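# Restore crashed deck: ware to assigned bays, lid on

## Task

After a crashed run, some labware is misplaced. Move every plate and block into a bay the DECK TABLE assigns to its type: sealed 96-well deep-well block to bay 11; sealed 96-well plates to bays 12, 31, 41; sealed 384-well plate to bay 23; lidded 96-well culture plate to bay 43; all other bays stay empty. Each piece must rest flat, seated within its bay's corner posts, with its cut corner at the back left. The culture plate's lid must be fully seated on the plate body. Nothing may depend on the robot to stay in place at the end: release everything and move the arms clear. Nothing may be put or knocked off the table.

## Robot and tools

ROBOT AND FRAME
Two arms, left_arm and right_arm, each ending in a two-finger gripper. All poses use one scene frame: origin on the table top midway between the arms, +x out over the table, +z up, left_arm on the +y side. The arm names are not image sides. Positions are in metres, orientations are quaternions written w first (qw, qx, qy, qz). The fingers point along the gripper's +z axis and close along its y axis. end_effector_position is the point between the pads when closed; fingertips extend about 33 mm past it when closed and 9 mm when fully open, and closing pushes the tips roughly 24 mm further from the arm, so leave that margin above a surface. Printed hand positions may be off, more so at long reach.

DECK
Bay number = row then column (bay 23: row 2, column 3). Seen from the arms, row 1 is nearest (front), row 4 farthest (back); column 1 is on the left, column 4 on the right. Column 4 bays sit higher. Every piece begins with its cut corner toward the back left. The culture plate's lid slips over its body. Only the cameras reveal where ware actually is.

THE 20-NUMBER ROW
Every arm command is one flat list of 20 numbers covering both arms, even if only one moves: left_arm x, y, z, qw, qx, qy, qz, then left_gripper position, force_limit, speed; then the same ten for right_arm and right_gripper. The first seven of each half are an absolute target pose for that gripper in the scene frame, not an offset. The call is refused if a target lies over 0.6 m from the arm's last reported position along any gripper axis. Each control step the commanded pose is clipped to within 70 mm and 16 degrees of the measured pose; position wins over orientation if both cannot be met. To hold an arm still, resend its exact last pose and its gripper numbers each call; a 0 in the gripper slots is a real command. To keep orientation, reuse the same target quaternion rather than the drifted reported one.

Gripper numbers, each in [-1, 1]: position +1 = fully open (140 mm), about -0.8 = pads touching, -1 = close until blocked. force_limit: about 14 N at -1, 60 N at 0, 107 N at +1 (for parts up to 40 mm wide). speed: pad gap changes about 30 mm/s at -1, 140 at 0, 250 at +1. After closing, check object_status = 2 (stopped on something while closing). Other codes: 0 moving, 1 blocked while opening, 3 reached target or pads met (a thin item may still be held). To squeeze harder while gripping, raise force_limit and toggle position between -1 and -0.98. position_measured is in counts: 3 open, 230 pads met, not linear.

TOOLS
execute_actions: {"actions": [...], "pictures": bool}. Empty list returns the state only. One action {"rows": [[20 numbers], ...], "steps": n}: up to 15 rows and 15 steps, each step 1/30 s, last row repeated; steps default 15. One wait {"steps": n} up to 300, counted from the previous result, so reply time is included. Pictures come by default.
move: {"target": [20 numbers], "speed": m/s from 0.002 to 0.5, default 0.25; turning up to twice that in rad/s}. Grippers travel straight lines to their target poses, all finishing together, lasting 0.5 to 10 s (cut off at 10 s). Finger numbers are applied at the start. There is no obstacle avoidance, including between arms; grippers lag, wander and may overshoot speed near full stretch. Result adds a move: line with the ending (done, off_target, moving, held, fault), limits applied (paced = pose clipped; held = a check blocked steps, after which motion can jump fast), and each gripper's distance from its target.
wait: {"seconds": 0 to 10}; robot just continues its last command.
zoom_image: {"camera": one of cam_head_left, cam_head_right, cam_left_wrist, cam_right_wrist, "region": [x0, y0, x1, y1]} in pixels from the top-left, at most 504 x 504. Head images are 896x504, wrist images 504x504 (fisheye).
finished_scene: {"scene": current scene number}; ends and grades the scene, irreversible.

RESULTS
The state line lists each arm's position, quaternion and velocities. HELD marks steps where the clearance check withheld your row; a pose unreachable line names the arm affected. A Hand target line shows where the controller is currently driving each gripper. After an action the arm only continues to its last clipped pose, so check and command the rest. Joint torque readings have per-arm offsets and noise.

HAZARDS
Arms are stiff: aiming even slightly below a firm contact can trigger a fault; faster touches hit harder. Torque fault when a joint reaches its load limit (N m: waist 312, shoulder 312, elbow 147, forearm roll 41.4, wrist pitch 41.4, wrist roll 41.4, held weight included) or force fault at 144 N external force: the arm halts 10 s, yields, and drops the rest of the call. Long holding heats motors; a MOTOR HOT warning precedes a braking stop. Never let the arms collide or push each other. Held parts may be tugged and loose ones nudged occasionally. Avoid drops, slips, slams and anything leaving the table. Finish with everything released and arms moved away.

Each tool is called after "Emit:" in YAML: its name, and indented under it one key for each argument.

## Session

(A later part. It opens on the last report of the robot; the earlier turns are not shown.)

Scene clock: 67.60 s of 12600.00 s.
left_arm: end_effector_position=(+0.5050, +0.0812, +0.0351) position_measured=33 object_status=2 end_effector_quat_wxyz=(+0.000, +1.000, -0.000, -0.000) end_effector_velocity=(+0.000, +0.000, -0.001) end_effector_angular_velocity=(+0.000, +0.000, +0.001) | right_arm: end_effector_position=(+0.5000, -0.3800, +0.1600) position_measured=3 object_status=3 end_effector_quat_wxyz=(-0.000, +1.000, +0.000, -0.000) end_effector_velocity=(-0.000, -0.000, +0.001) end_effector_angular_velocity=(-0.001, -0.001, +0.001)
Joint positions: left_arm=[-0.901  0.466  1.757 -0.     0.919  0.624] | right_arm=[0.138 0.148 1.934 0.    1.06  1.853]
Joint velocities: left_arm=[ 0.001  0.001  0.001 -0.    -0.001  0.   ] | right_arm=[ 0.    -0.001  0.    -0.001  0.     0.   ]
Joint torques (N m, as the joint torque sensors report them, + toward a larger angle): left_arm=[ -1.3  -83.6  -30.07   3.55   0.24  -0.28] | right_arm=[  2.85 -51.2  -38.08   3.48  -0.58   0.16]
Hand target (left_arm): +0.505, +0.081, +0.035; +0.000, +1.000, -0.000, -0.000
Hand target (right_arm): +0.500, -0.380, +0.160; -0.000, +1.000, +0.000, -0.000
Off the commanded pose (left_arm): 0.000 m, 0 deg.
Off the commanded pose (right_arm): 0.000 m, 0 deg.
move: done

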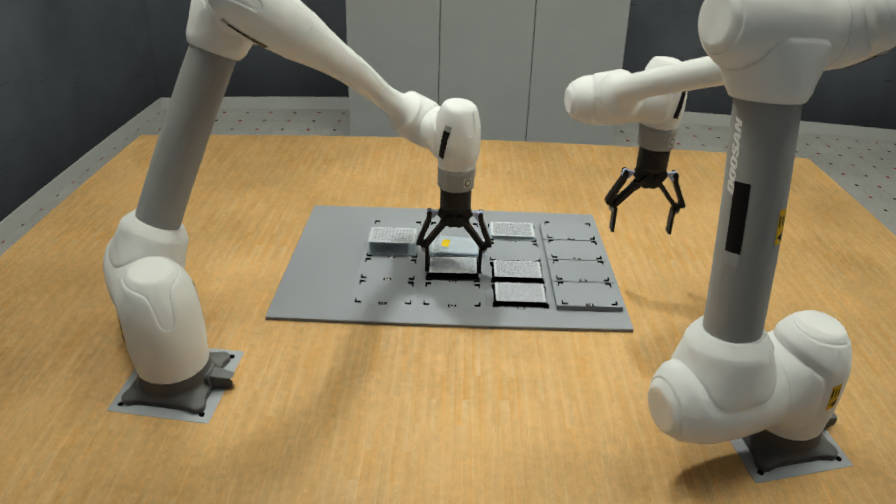

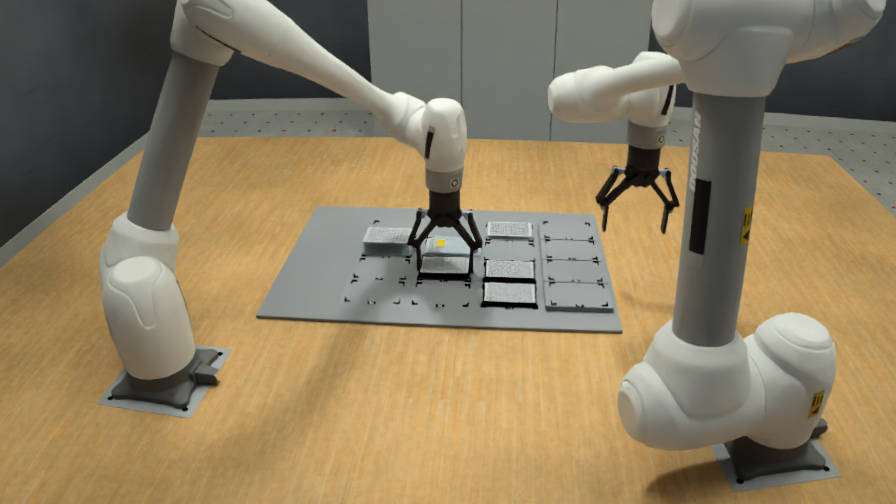

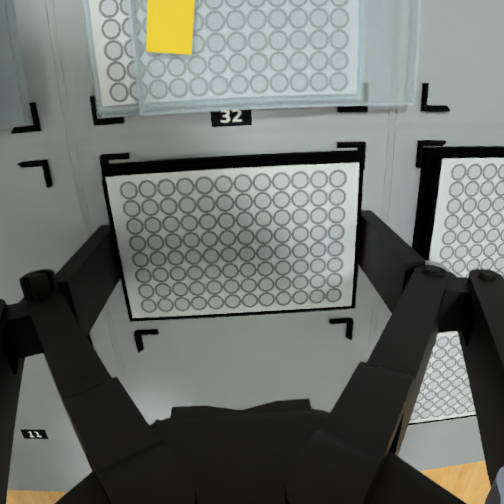

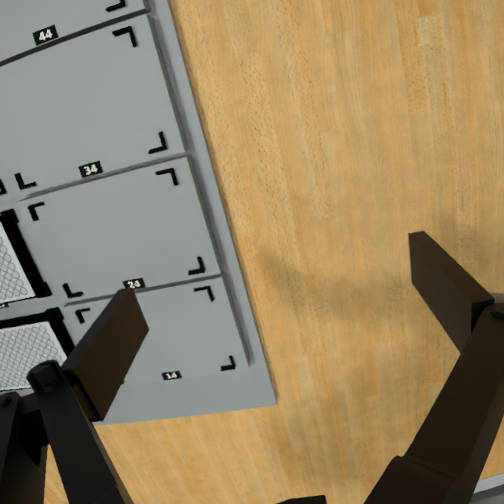

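Emit:
move:
  target: [0.5056,0.0813,0.030,0,1,0,0,0.65,-0.4,-0.8,0.5,-0.38,0.16,0,1,0,0,1,-0.4,-0.8]
  speed: 0.01

Emit:
zoom_image:
  camera: "cam_left_wrist"
  region: [80,110,400,350]

Scene clock: 73.80 s of 12600.00 s.
left_arm: end_effector_position=(+0.5056, +0.0813, +0.0301) position_measured=33 object_status=2 end_effector_quat_wxyz=(+0.000, +1.000, -0.000, +0.000) end_effector_velocity=(+0.000, -0.000, -0.000) end_effector_angular_velocity=(-0.000, -0.001, -0.001) | right_arm: end_effector_position=(+0.5000, -0.3800, +0.1600) position_measured=3 object_status=3 end_effector_quat_wxyz=(-0.000, +1.000, -0.000, +0.000) end_effector_velocity=(-0.000, -0.000, -0.001) end_effector_angular_velocity=(-0.001, +0.001, +0.000)
Joint positions: left_arm=[-0.9    0.471  1.759 -0.     0.911  0.625] | right_arm=[0.138 0.148 1.934 0.    1.06  1.853]
Joint velocities: left_arm=[-0.     0.     0.     0.001 -0.001  0.   ] | right_arm=[-0.     0.001  0.    -0.001  0.     0.   ]
Joint torques (N m, as the joint torque sensors report them, + toward a larger angle): left_arm=[  0.93 -83.75 -27.72   4.02   1.11  -0.37] | right_arm=[  3.02 -53.47 -38.32   4.23  -0.08  -0.29]
Hand target (left_arm): +0.506, +0.081, +0.030; +0.000, +1.000, -0.000, -0.000
Hand target (right_arm): +0.500, -0.380, +0.160; -0.000, +1.000, +0.000, +0.000
Off the commanded pose (left_arm): 0.000 m, 0 deg.
Off the commanded pose (right_arm): 0.000 m, 0 deg.
After step 90, 2.47 s passed at rest.
move: done

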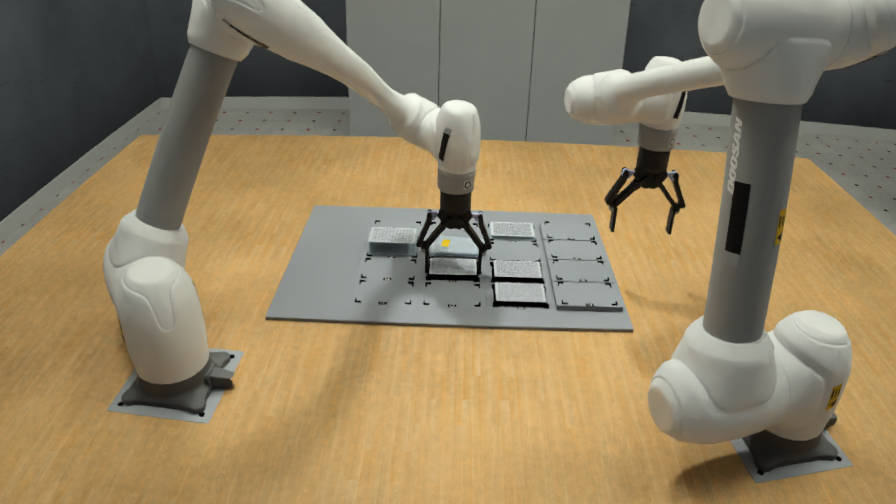

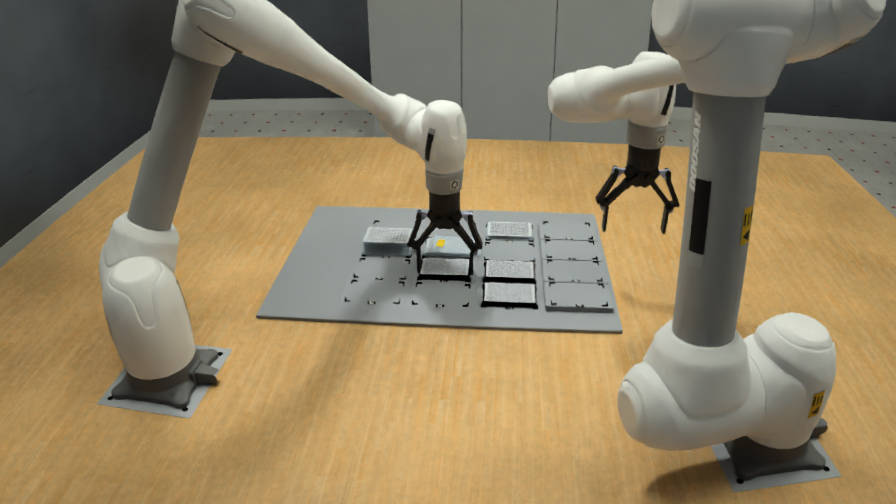

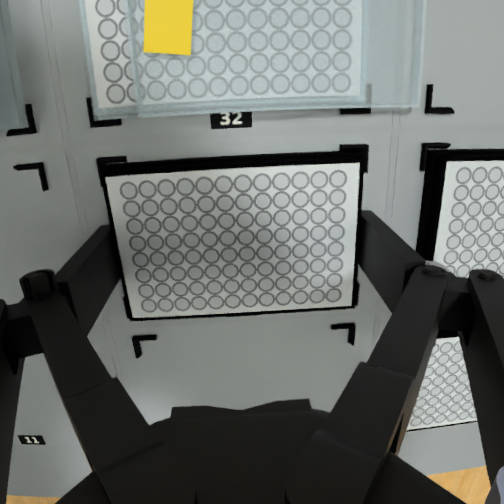

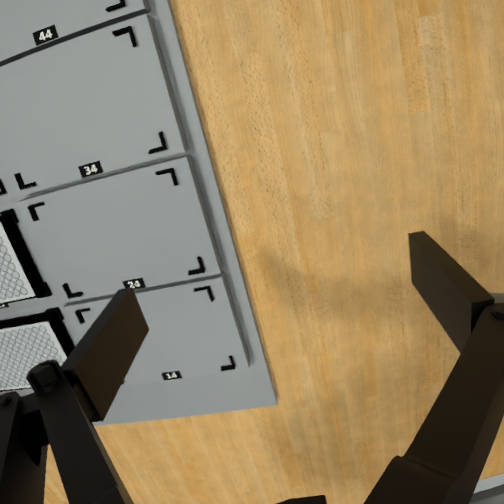

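Region (80, 110, 400, 350) of cam_left_wrist's 504x504 image, scaled by 1.575, with more detail than that image has; it fills the top 378 rows of this view, and the rest is white.

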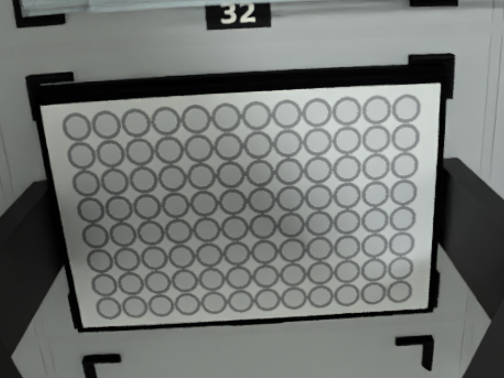

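Slight contact on +y side chamfer.

Emit:
move:
  target: [0.5056,0.0807,0.0285,0,1,0,0,0.65,-0.4,-0.8,0.5,-0.38,0.16,0,1,0,0,1,-0.4,-0.8]
  speed: 0.006

Emit:
move:
  target: [0.5056,0.0807,0.0285,0,1,0,0,1,-0.4,-0.8,0.5,-0.38,0.16,0,1,0,0,1,-0.4,-0.8]

Emit:
move:
  target: [0.51,0.0807,0.065,0,1,0,0,1,-0.4,-0.8,0.5,-0.38,0.16,0,1,0,0,1,-0.4,-0.8]

Emit:
move:
  target: [0.611,0.056,0.055,-0.044,1,0,0,1,-0.4,-0.8,0.5,-0.38,0.16,0,1,0,0,1,-0.4,-0.8]

Scene clock: 81.00 s of 12600.00 s.
left_arm: end_effector_position=(+0.5056, +0.0808, +0.0285) position_measured=33 object_status=2 end_effector_quat_wxyz=(-0.000, +1.000, -0.000, +0.000) end_effector_velocity=(-0.001, -0.001, +0.001) end_effector_angular_velocity=(-0.001, -0.000, -0.000) | right_arm: end_effector_position=(+0.5000, -0.3800, +0.1600) position_measured=3 object_status=3 end_effector_quat_wxyz=(-0.000, +1.000, -0.000, +0.000) end_effector_velocity=(-0.000, +0.000, -0.000) end_effector_angular_velocity=(+0.000, +0.001, -0.000)
Joint positions: left_arm=[-0.901  0.473  1.759  0.     0.909  0.624] | right_arm=[0.138 0.148 1.934 0.    1.06  1.853]
Joint velocities: left_arm=[-0.001 -0.001 -0.001 -0.001  0.    -0.001] | right_arm=[ 0.    -0.     0.     0.001  0.    -0.   ]
Joint torques (N m, as the joint torque sensors report them, + toward a larger angle): left_arm=[ -5.69 -66.14 -26.47   1.02  -5.61  -0.35] | right_arm=[  1.17 -51.39 -37.22   4.38  -0.57   0.06]
Hand target (left_arm): +0.506, +0.081, +0.029; +0.000, +1.000, -0.000, -0.000
Hand target (right_arm): +0.500, -0.380, +0.160; -0.000, +1.000, +0.000, +0.000
Off the commanded pose (left_arm): 0.000 m, 0 deg.
Off the commanded pose (right_arm): 0.000 m, 0 deg.
After step 90, 3.50 s passed at rest.
move: done

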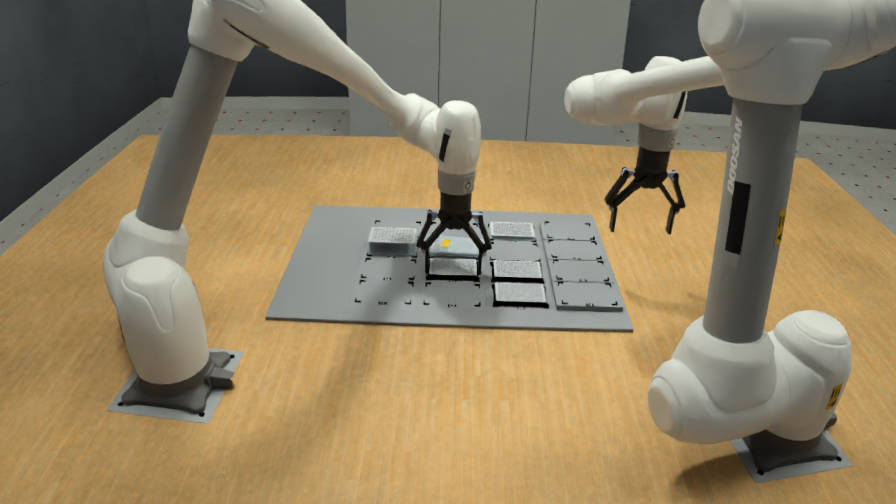

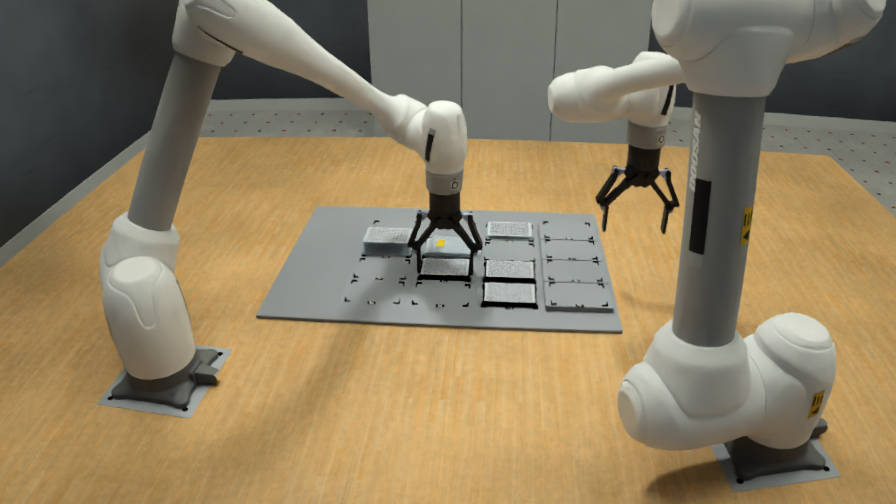

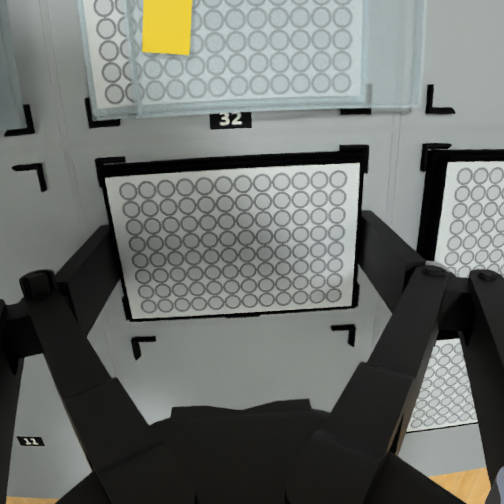

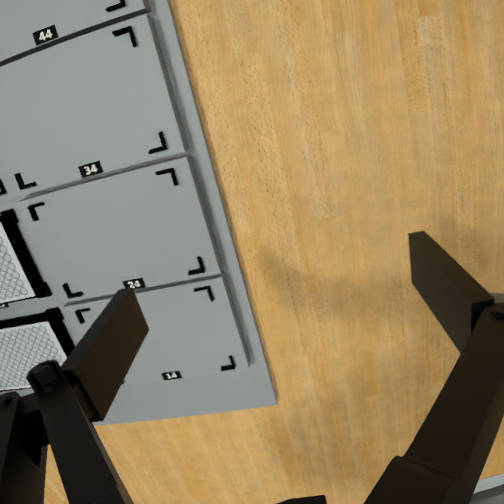

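Scene clock: 81.70 s of 12600.00 s.
left_arm: end_effector_position=(+0.5056, +0.0807, +0.0285) position_measured=3 object_status=3 end_effector_quat_wxyz=(-0.000, +1.000, -0.000, +0.000) end_effector_velocity=(-0.000, -0.000, -0.000) end_effector_angular_velocity=(-0.000, -0.000, -0.001) | right_arm: end_effector_position=(+0.5000, -0.3800, +0.1600) position_measured=3 object_status=3 end_effector_quat_wxyz=(-0.000, +1.000, -0.000, +0.000) end_effector_velocity=(-0.000, -0.000, +0.000) end_effector_angular_velocity=(+0.000, -0.000, -0.000)
Joint positions: left_arm=[-0.901  0.473  1.759  0.     0.909  0.624] | right_arm=[0.138 0.148 1.934 0.    1.06  1.853]
Joint velocities: left_arm=[-0.  0. -0. -0.  0.  0.] | right_arm=[-0. -0.  0.  0.  0.  0.]
Joint torques (N m, as the joint torque sensors report them, + toward a larger angle): left_arm=[ -1.08 -84.08 -29.59   3.48   0.46  -0.41] | right_arm=[  0.64 -50.01 -37.77   4.13  -0.27  -0.7 ]
Hand target (left_arm): +0.506, +0.081, +0.029; -0.000, +1.000, +0.000, +0.000
Hand target (right_arm): +0.500, -0.380, +0.160; -0.000, +1.000, +0.000, +0.000
Off the commanded pose (left_arm): 0.000 m, 0 deg.
Off the commanded pose (right_arm): 0.000 m, 0 deg.
move: done

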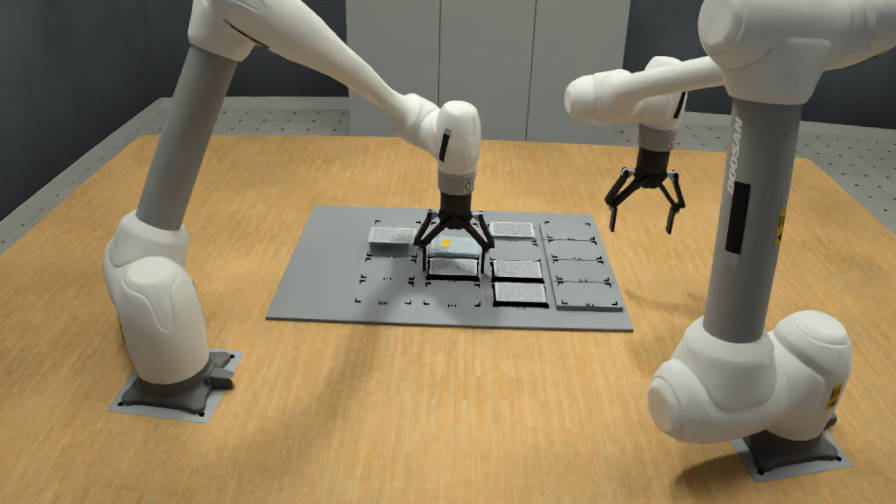

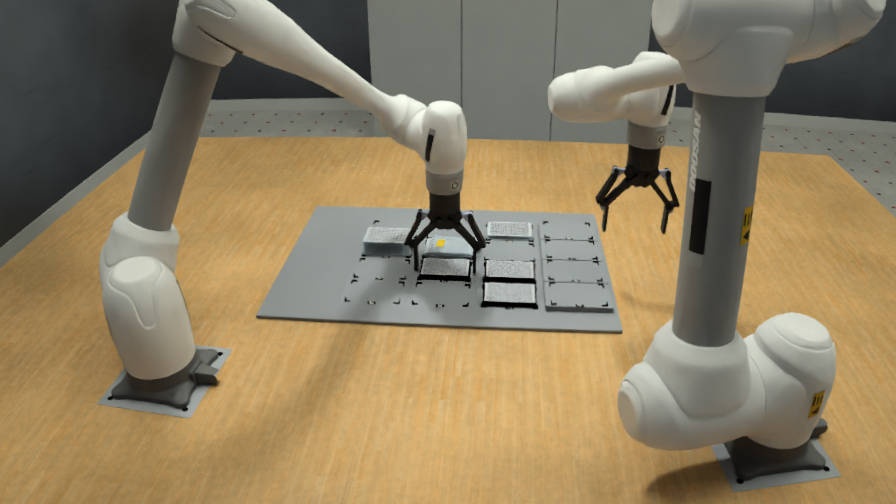

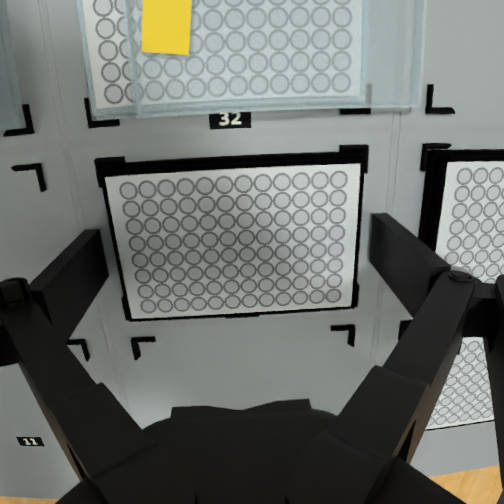

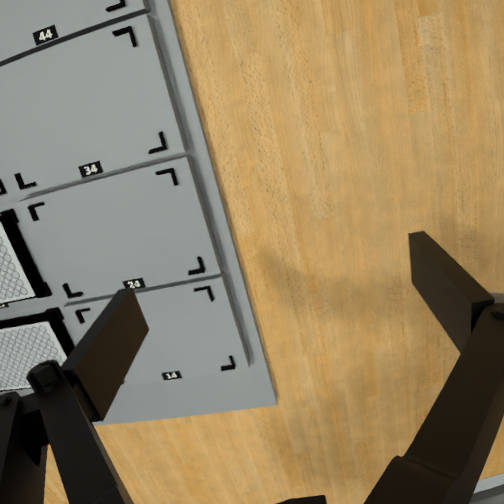

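Scene clock: 82.47 s of 12600.00 s.
left_arm: end_effector_position=(+0.5100, +0.0808, +0.0649) position_measured=3 object_status=3 end_effector_quat_wxyz=(-0.000, +1.000, +0.000, +0.000) end_effector_velocity=(+0.000, -0.001, +0.002) end_effector_angular_velocity=(-0.002, -0.001, -0.000) | right_arm: end_effector_position=(+0.5000, -0.3800, +0.1600) position_measured=3 object_status=3 end_effector_quat_wxyz=(-0.000, +1.000, -0.000, +0.000) end_effector_velocity=(+0.001, +0.001, +0.002) end_effector_angular_velocity=(+0.000, -0.003, +0.002)
Joint positions: left_arm=[-0.896  0.442  1.729  0.     0.971  0.629] | right_arm=[0.138 0.148 1.934 0.    1.06  1.853]
Joint velocities: left_arm=[ 0.    -0.002 -0.002 -0.001  0.001  0.001] | right_arm=[ 0.001 -0.001 -0.002 -0.001 -0.     0.   ]
Joint torques (N m, as the joint torque sensors report them, + toward a larger angle): left_arm=[ -0.96 -83.29 -31.23   3.62   0.38  -0.29] | right_arm=[ -0.93 -50.35 -35.83   4.     0.22  -0.42]
Hand target (left_arm): +0.510, +0.081, +0.065; -0.000, +1.000, +0.000, +0.000
Hand target (right_arm): +0.500, -0.380, +0.160; -0.000, +1.000, +0.000, +0.000
Off the commanded pose (left_arm): 0.000 m, 0 deg.
Off the commanded pose (right_arm): 0.000 m, 0 deg.
move: done

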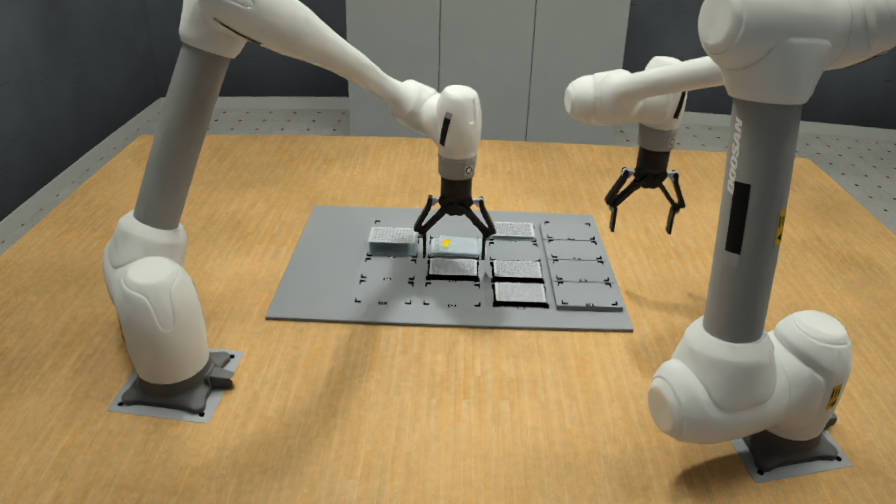

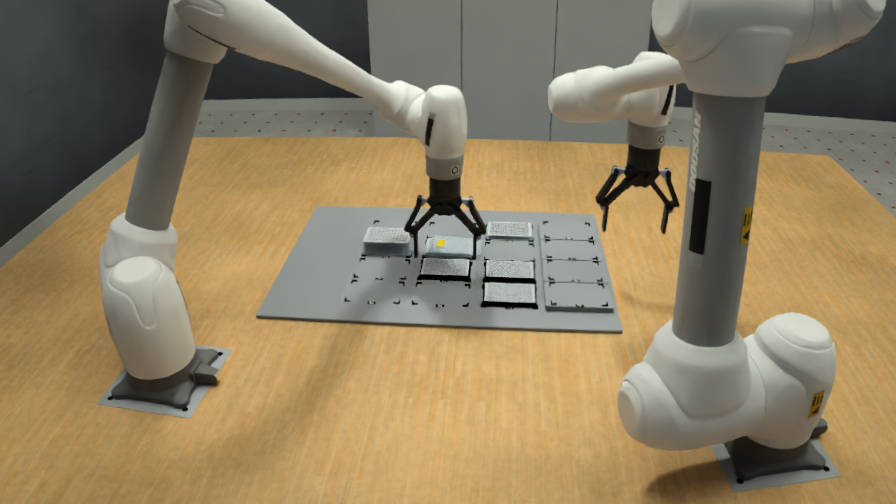

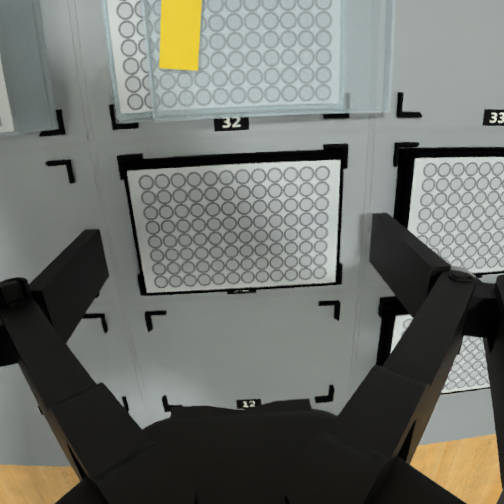

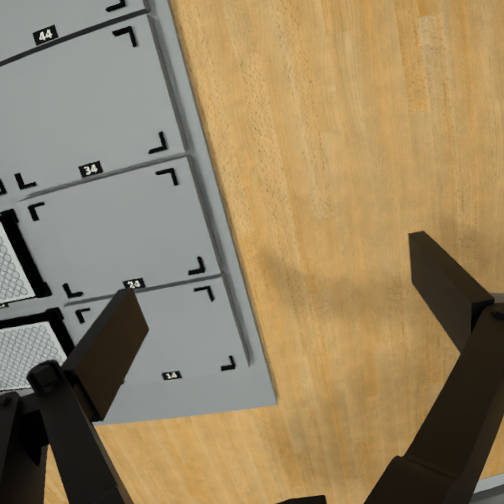

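Scene clock: 83.37 s of 12600.00 s.
left_arm: end_effector_position=(+0.6110, +0.0560, +0.0551) position_measured=3 object_status=3 end_effector_quat_wxyz=(-0.044, +0.999, +0.000, +0.000) end_effector_velocity=(+0.001, -0.000, +0.000) end_effector_angular_velocity=(+0.001, +0.000, +0.000) | right_arm: end_effector_position=(+0.5000, -0.3800, +0.1600) position_measured=3 object_status=3 end_effector_quat_wxyz=(-0.000, +1.000, -0.000, +0.000) end_effector_velocity=(+0.000, -0.000, -0.001) end_effector_angular_velocity=(-0.001, +0.001, +0.000)
Joint positions: left_arm=[-0.836  0.597  1.496  0.062  1.117  0.66 ] | right_arm=[0.138 0.148 1.934 0.    1.06  1.853]
Joint velocities: left_arm=[ 0.001  0.001 -0.003  0.     0.002  0.   ] | right_arm=[ 0.     0.001 -0.    -0.001 -0.     0.   ]
Joint torques (N m, as the joint torque sensors report them, + toward a larger angle): left_arm=[ -1.25 -98.2  -32.82   4.06   0.57  -0.17] | right_arm=[ -0.07 -50.33 -37.04   3.8   -0.38  -0.21]
Hand target (left_arm): +0.611, +0.056, +0.055; -0.044, +0.999, +0.000, +0.000
Hand target (right_arm): +0.500, -0.380, +0.160; -0.000, +1.000, +0.000, +0.000
Off the commanded pose (left_arm): 0.000 m, 0 deg.
Off the commanded pose (right_arm): 0.000 m, 0 deg.
move: done

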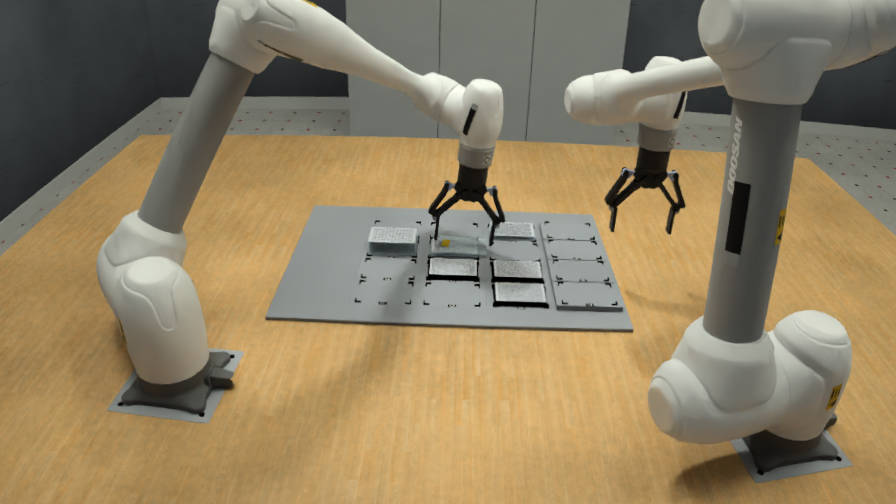

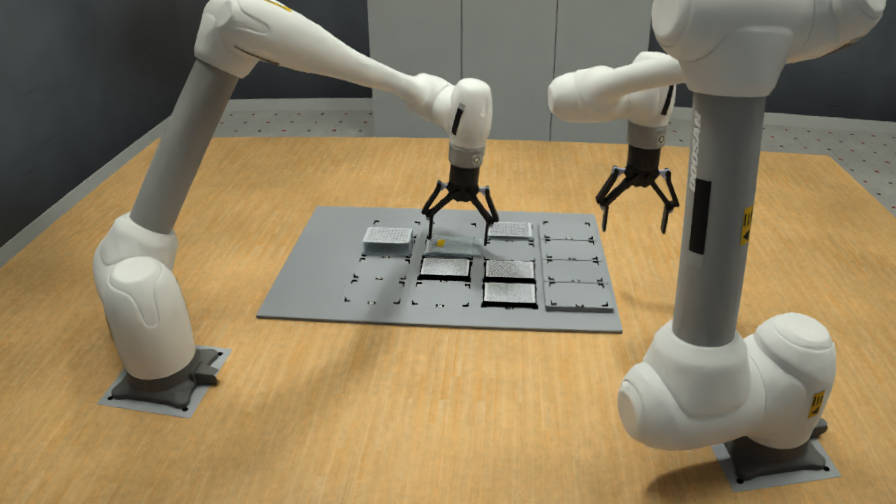

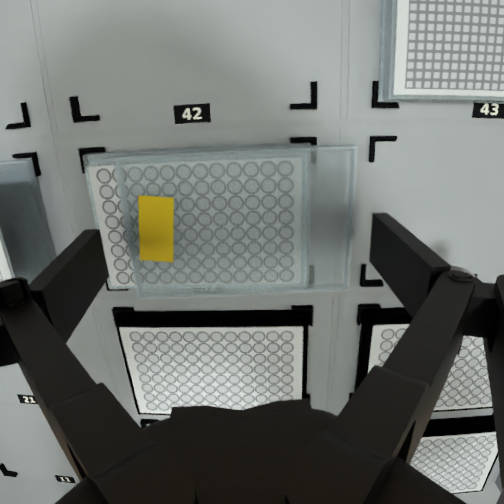

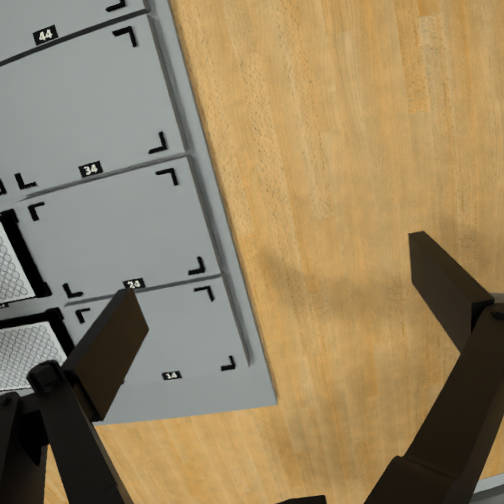

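Emit:
move:
  target: [0.611,0.058,0.036,-0.044,1,0,0,1,-0.4,-0.8,0.5,-0.38,0.16,0,1,0,0,1,-0.4,-0.8]
  speed: 0.04

Emit:
move:
  target: [0.611,0.084,0.035,-0.044,1,0,0,1,-0.4,-0.8,0.5,-0.38,0.16,0,1,0,0,1,-0.4,-0.8]
  speed: 0.025

Emit:
move:
  target: [0.611,0.0865,0.035,-0.044,1,0,0,1,-0.4,-0.8,0.5,-0.38,0.16,0,1,0,0,1,-0.4,-0.8]
  speed: 0.005

Emit:
zoom_image:
  camera: "cam_head_left"
  region: [400,215,520,290]

Scene clock: 92.53 s of 12600.00 s.
left_arm: end_effector_position=(+0.6110, +0.0580, +0.0361) position_measured=3 object_status=3 end_effector_quat_wxyz=(-0.044, +0.999, -0.000, -0.000) end_effector_velocity=(+0.000, +0.000, -0.001) end_effector_angular_velocity=(+0.000, -0.001, -0.001) | right_arm: end_effector_position=(+0.5000, -0.3800, +0.1600) position_measured=3 object_status=3 end_effector_quat_wxyz=(-0.000, +1.000, -0.000, +0.000) end_effector_velocity=(+0.001, -0.001, +0.001) end_effector_angular_velocity=(+0.000, -0.002, -0.001)
Joint positions: left_arm=[-0.834  0.611  1.512  0.063  1.087  0.66 ] | right_arm=[0.138 0.148 1.934 0.    1.06  1.853]
Joint velocities: left_arm=[-0.     0.     0.001  0.001 -0.002 -0.   ] | right_arm=[-0.001 -0.001 -0.001 -0.    -0.     0.   ]
Joint torques (N m, as the joint torque sensors report them, + toward a larger angle): left_arm=[ -1.03 -99.02 -31.97   3.96   0.41  -0.22] | right_arm=[  2.1  -52.31 -37.9    3.8   -0.59  -0.25]
Hand target (left_arm): +0.611, +0.058, +0.036; -0.044, +0.999, -0.000, -0.000
Hand target (right_arm): +0.500, -0.380, +0.160; -0.000, +1.000, +0.000, +0.000
Off the commanded pose (left_arm): 0.000 m, 0 deg.
Off the commanded pose (right_arm): 0.000 m, 0 deg.
After step 90, 5.40 s passed at rest.
move: done

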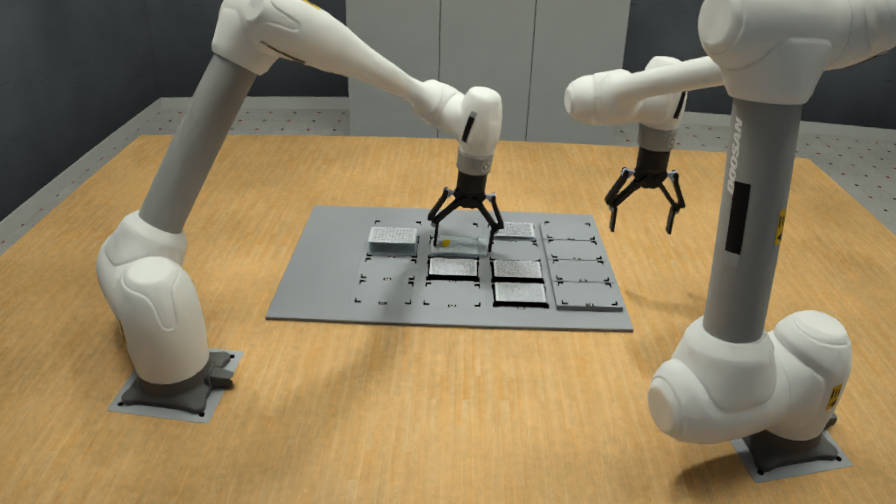

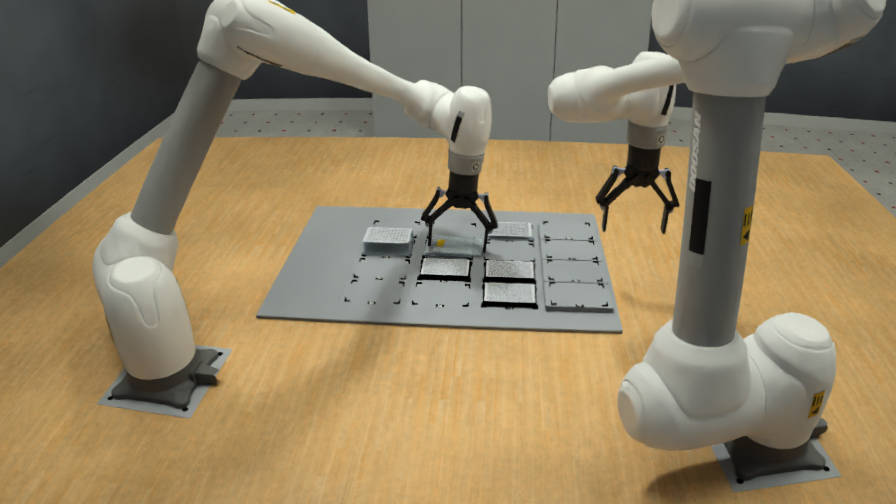

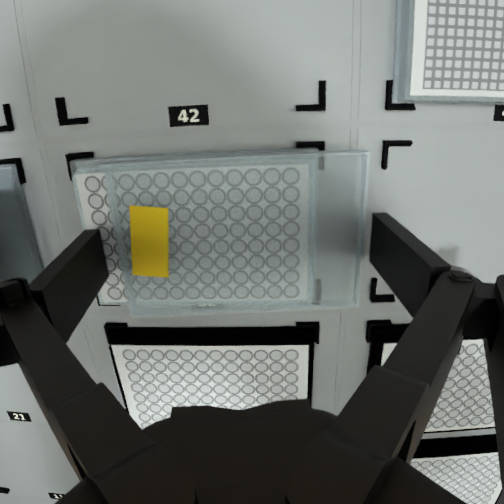

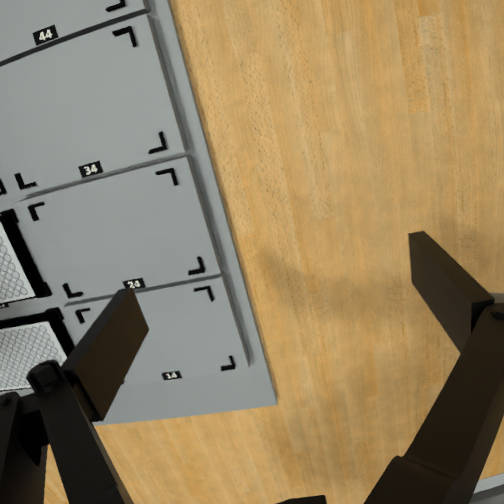

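Scene clock: 93.83 s of 12600.00 s.
left_arm: end_effector_position=(+0.6110, +0.0839, +0.0350) position_measured=3 object_status=3 end_effector_quat_wxyz=(-0.044, +0.999, -0.000, +0.000) end_effector_velocity=(-0.000, +0.001, +0.000) end_effector_angular_velocity=(+0.001, +0.000, -0.001) | right_arm: end_effector_position=(+0.5000, -0.3800, +0.1600) position_measured=3 object_status=3 end_effector_quat_wxyz=(-0.000, +1.000, -0.000, +0.000) end_effector_velocity=(-0.000, +0.000, -0.000) end_effector_angular_velocity=(+0.000, +0.001, +0.000)
Joint positions: left_arm=[-0.814  0.586  1.558  0.066  1.066  0.678] | right_arm=[0.138 0.148 1.934 0.    1.06  1.853]
Joint velocities: left_arm=[-0.    -0.001  0.001  0.001  0.     0.   ] | right_arm=[ 0.     0.001 -0.     0.001  0.     0.   ]
Joint torques (N m, as the joint torque sensors report them, + toward a larger angle): left_arm=[ -0.81 -98.22 -31.89   4.1    0.39  -0.41] | right_arm=[  1.66 -47.75 -36.54   4.17  -0.61  -0.48]
Hand target (left_arm): +0.611, +0.084, +0.035; -0.044, +0.999, -0.000, +0.000
Hand target (right_arm): +0.500, -0.380, +0.160; -0.000, +1.000, +0.000, +0.000
Off the commanded pose (left_arm): 0.000 m, 0 deg.
Off the commanded pose (right_arm): 0.000 m, 0 deg.
move: done

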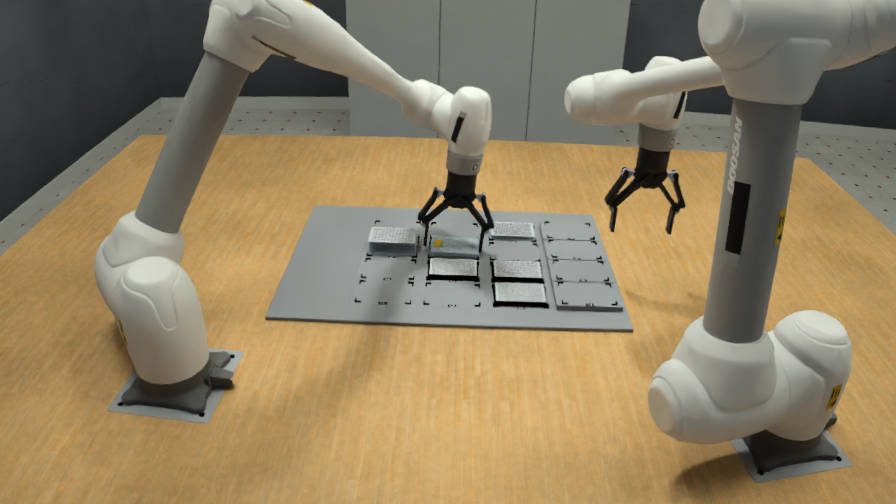

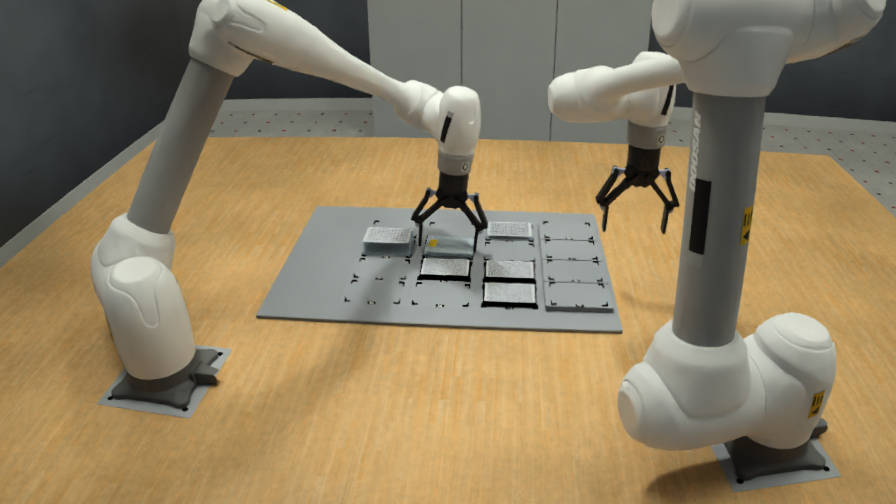

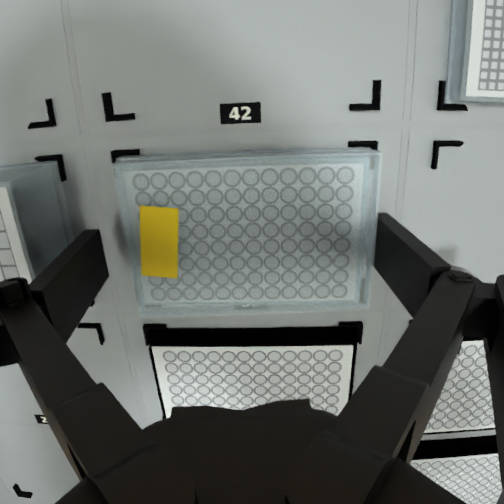

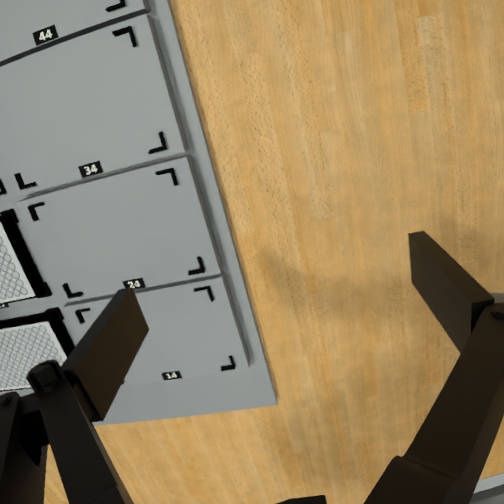

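Scene clock: 94.57 s of 12600.00 s.
left_arm: end_effector_position=(+0.6110, +0.0865, +0.0350) position_measured=3 object_status=3 end_effector_quat_wxyz=(-0.044, +0.999, -0.000, +0.000) end_effector_velocity=(+0.000, +0.000, +0.000) end_effector_angular_velocity=(-0.000, -0.000, +0.000) | right_arm: end_effector_position=(+0.5000, -0.3800, +0.1600) position_measured=3 object_status=3 end_effector_quat_wxyz=(-0.000, +1.000, -0.000, +0.000) end_effector_velocity=(-0.000, -0.000, -0.000) end_effector_angular_velocity=(-0.001, +0.000, +0.000)
Joint positions: left_arm=[-0.812  0.583  1.562  0.066  1.064  0.679] | right_arm=[0.138 0.148 1.934 0.    1.06  1.853]
Joint velocities: left_arm=[ 0. -0.  0.  0. -0.  0.] | right_arm=[-0.    -0.     0.    -0.001  0.    -0.   ]
Joint torques (N m, as the joint torque sensors report them, + toward a larger angle): left_arm=[ -0.68 -98.12 -30.91   4.13   0.6   -0.16] | right_arm=[  1.12 -51.76 -36.61   3.88  -0.44  -0.59]
Hand target (left_arm): +0.611, +0.087, +0.035; -0.044, +0.999, -0.000, +0.000
Hand target (right_arm): +0.500, -0.380, +0.160; -0.000, +1.000, +0.000, +0.000
Off the commanded pose (left_arm): 0.000 m, 0 deg.
Off the commanded pose (right_arm): 0.000 m, 0 deg.
move: done

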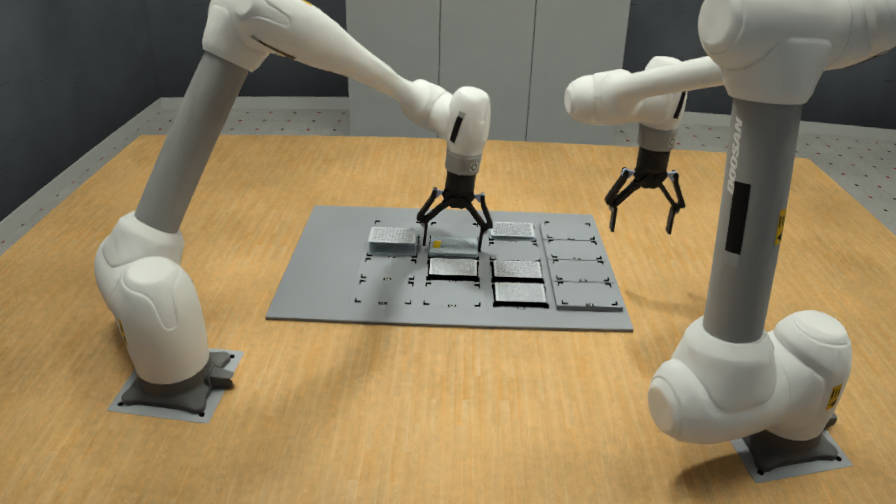

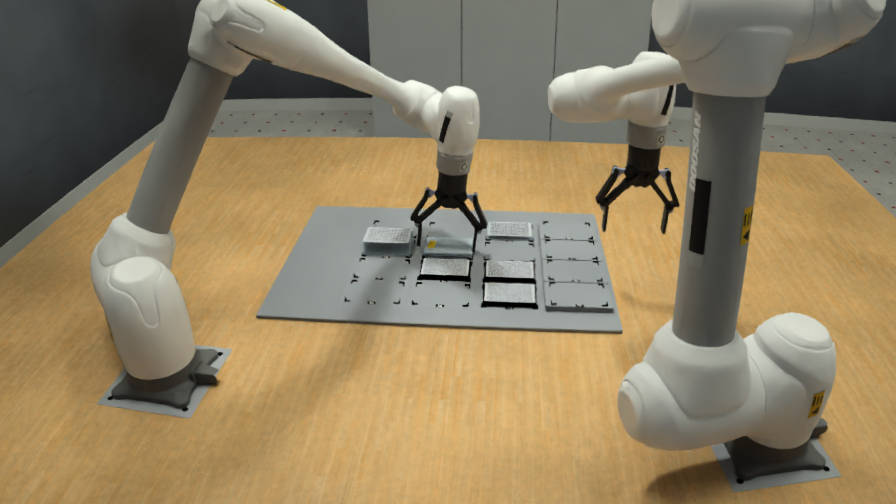

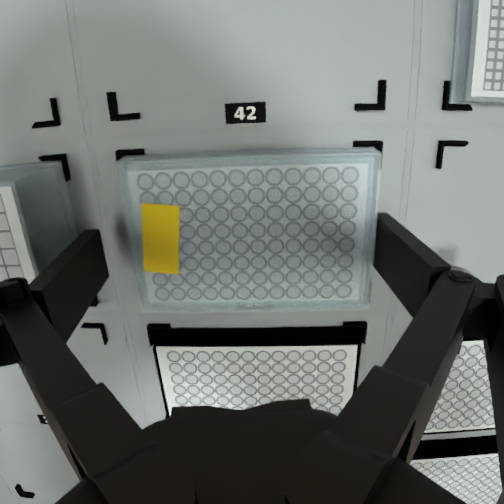

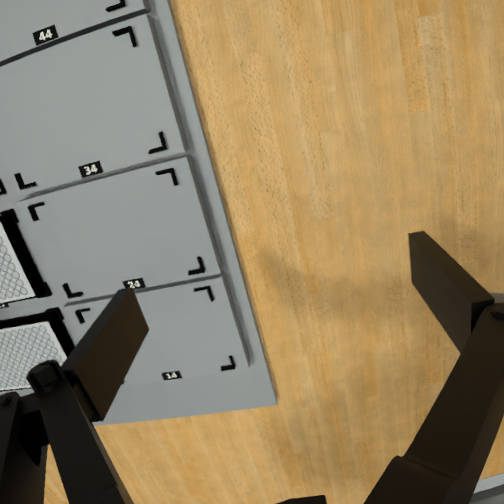

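Region (400, 215, 520, 290) of cam_head_left's 896x504 image, scaled by 4.200, with more detail than that image has; it fills the top 315 rows of this view, and the rest is white.

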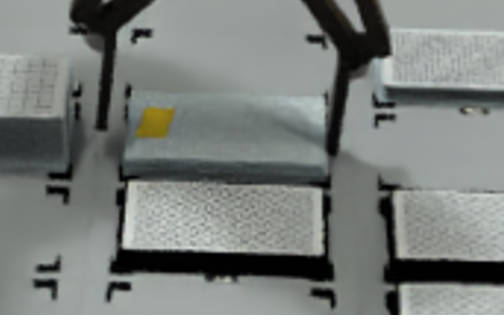

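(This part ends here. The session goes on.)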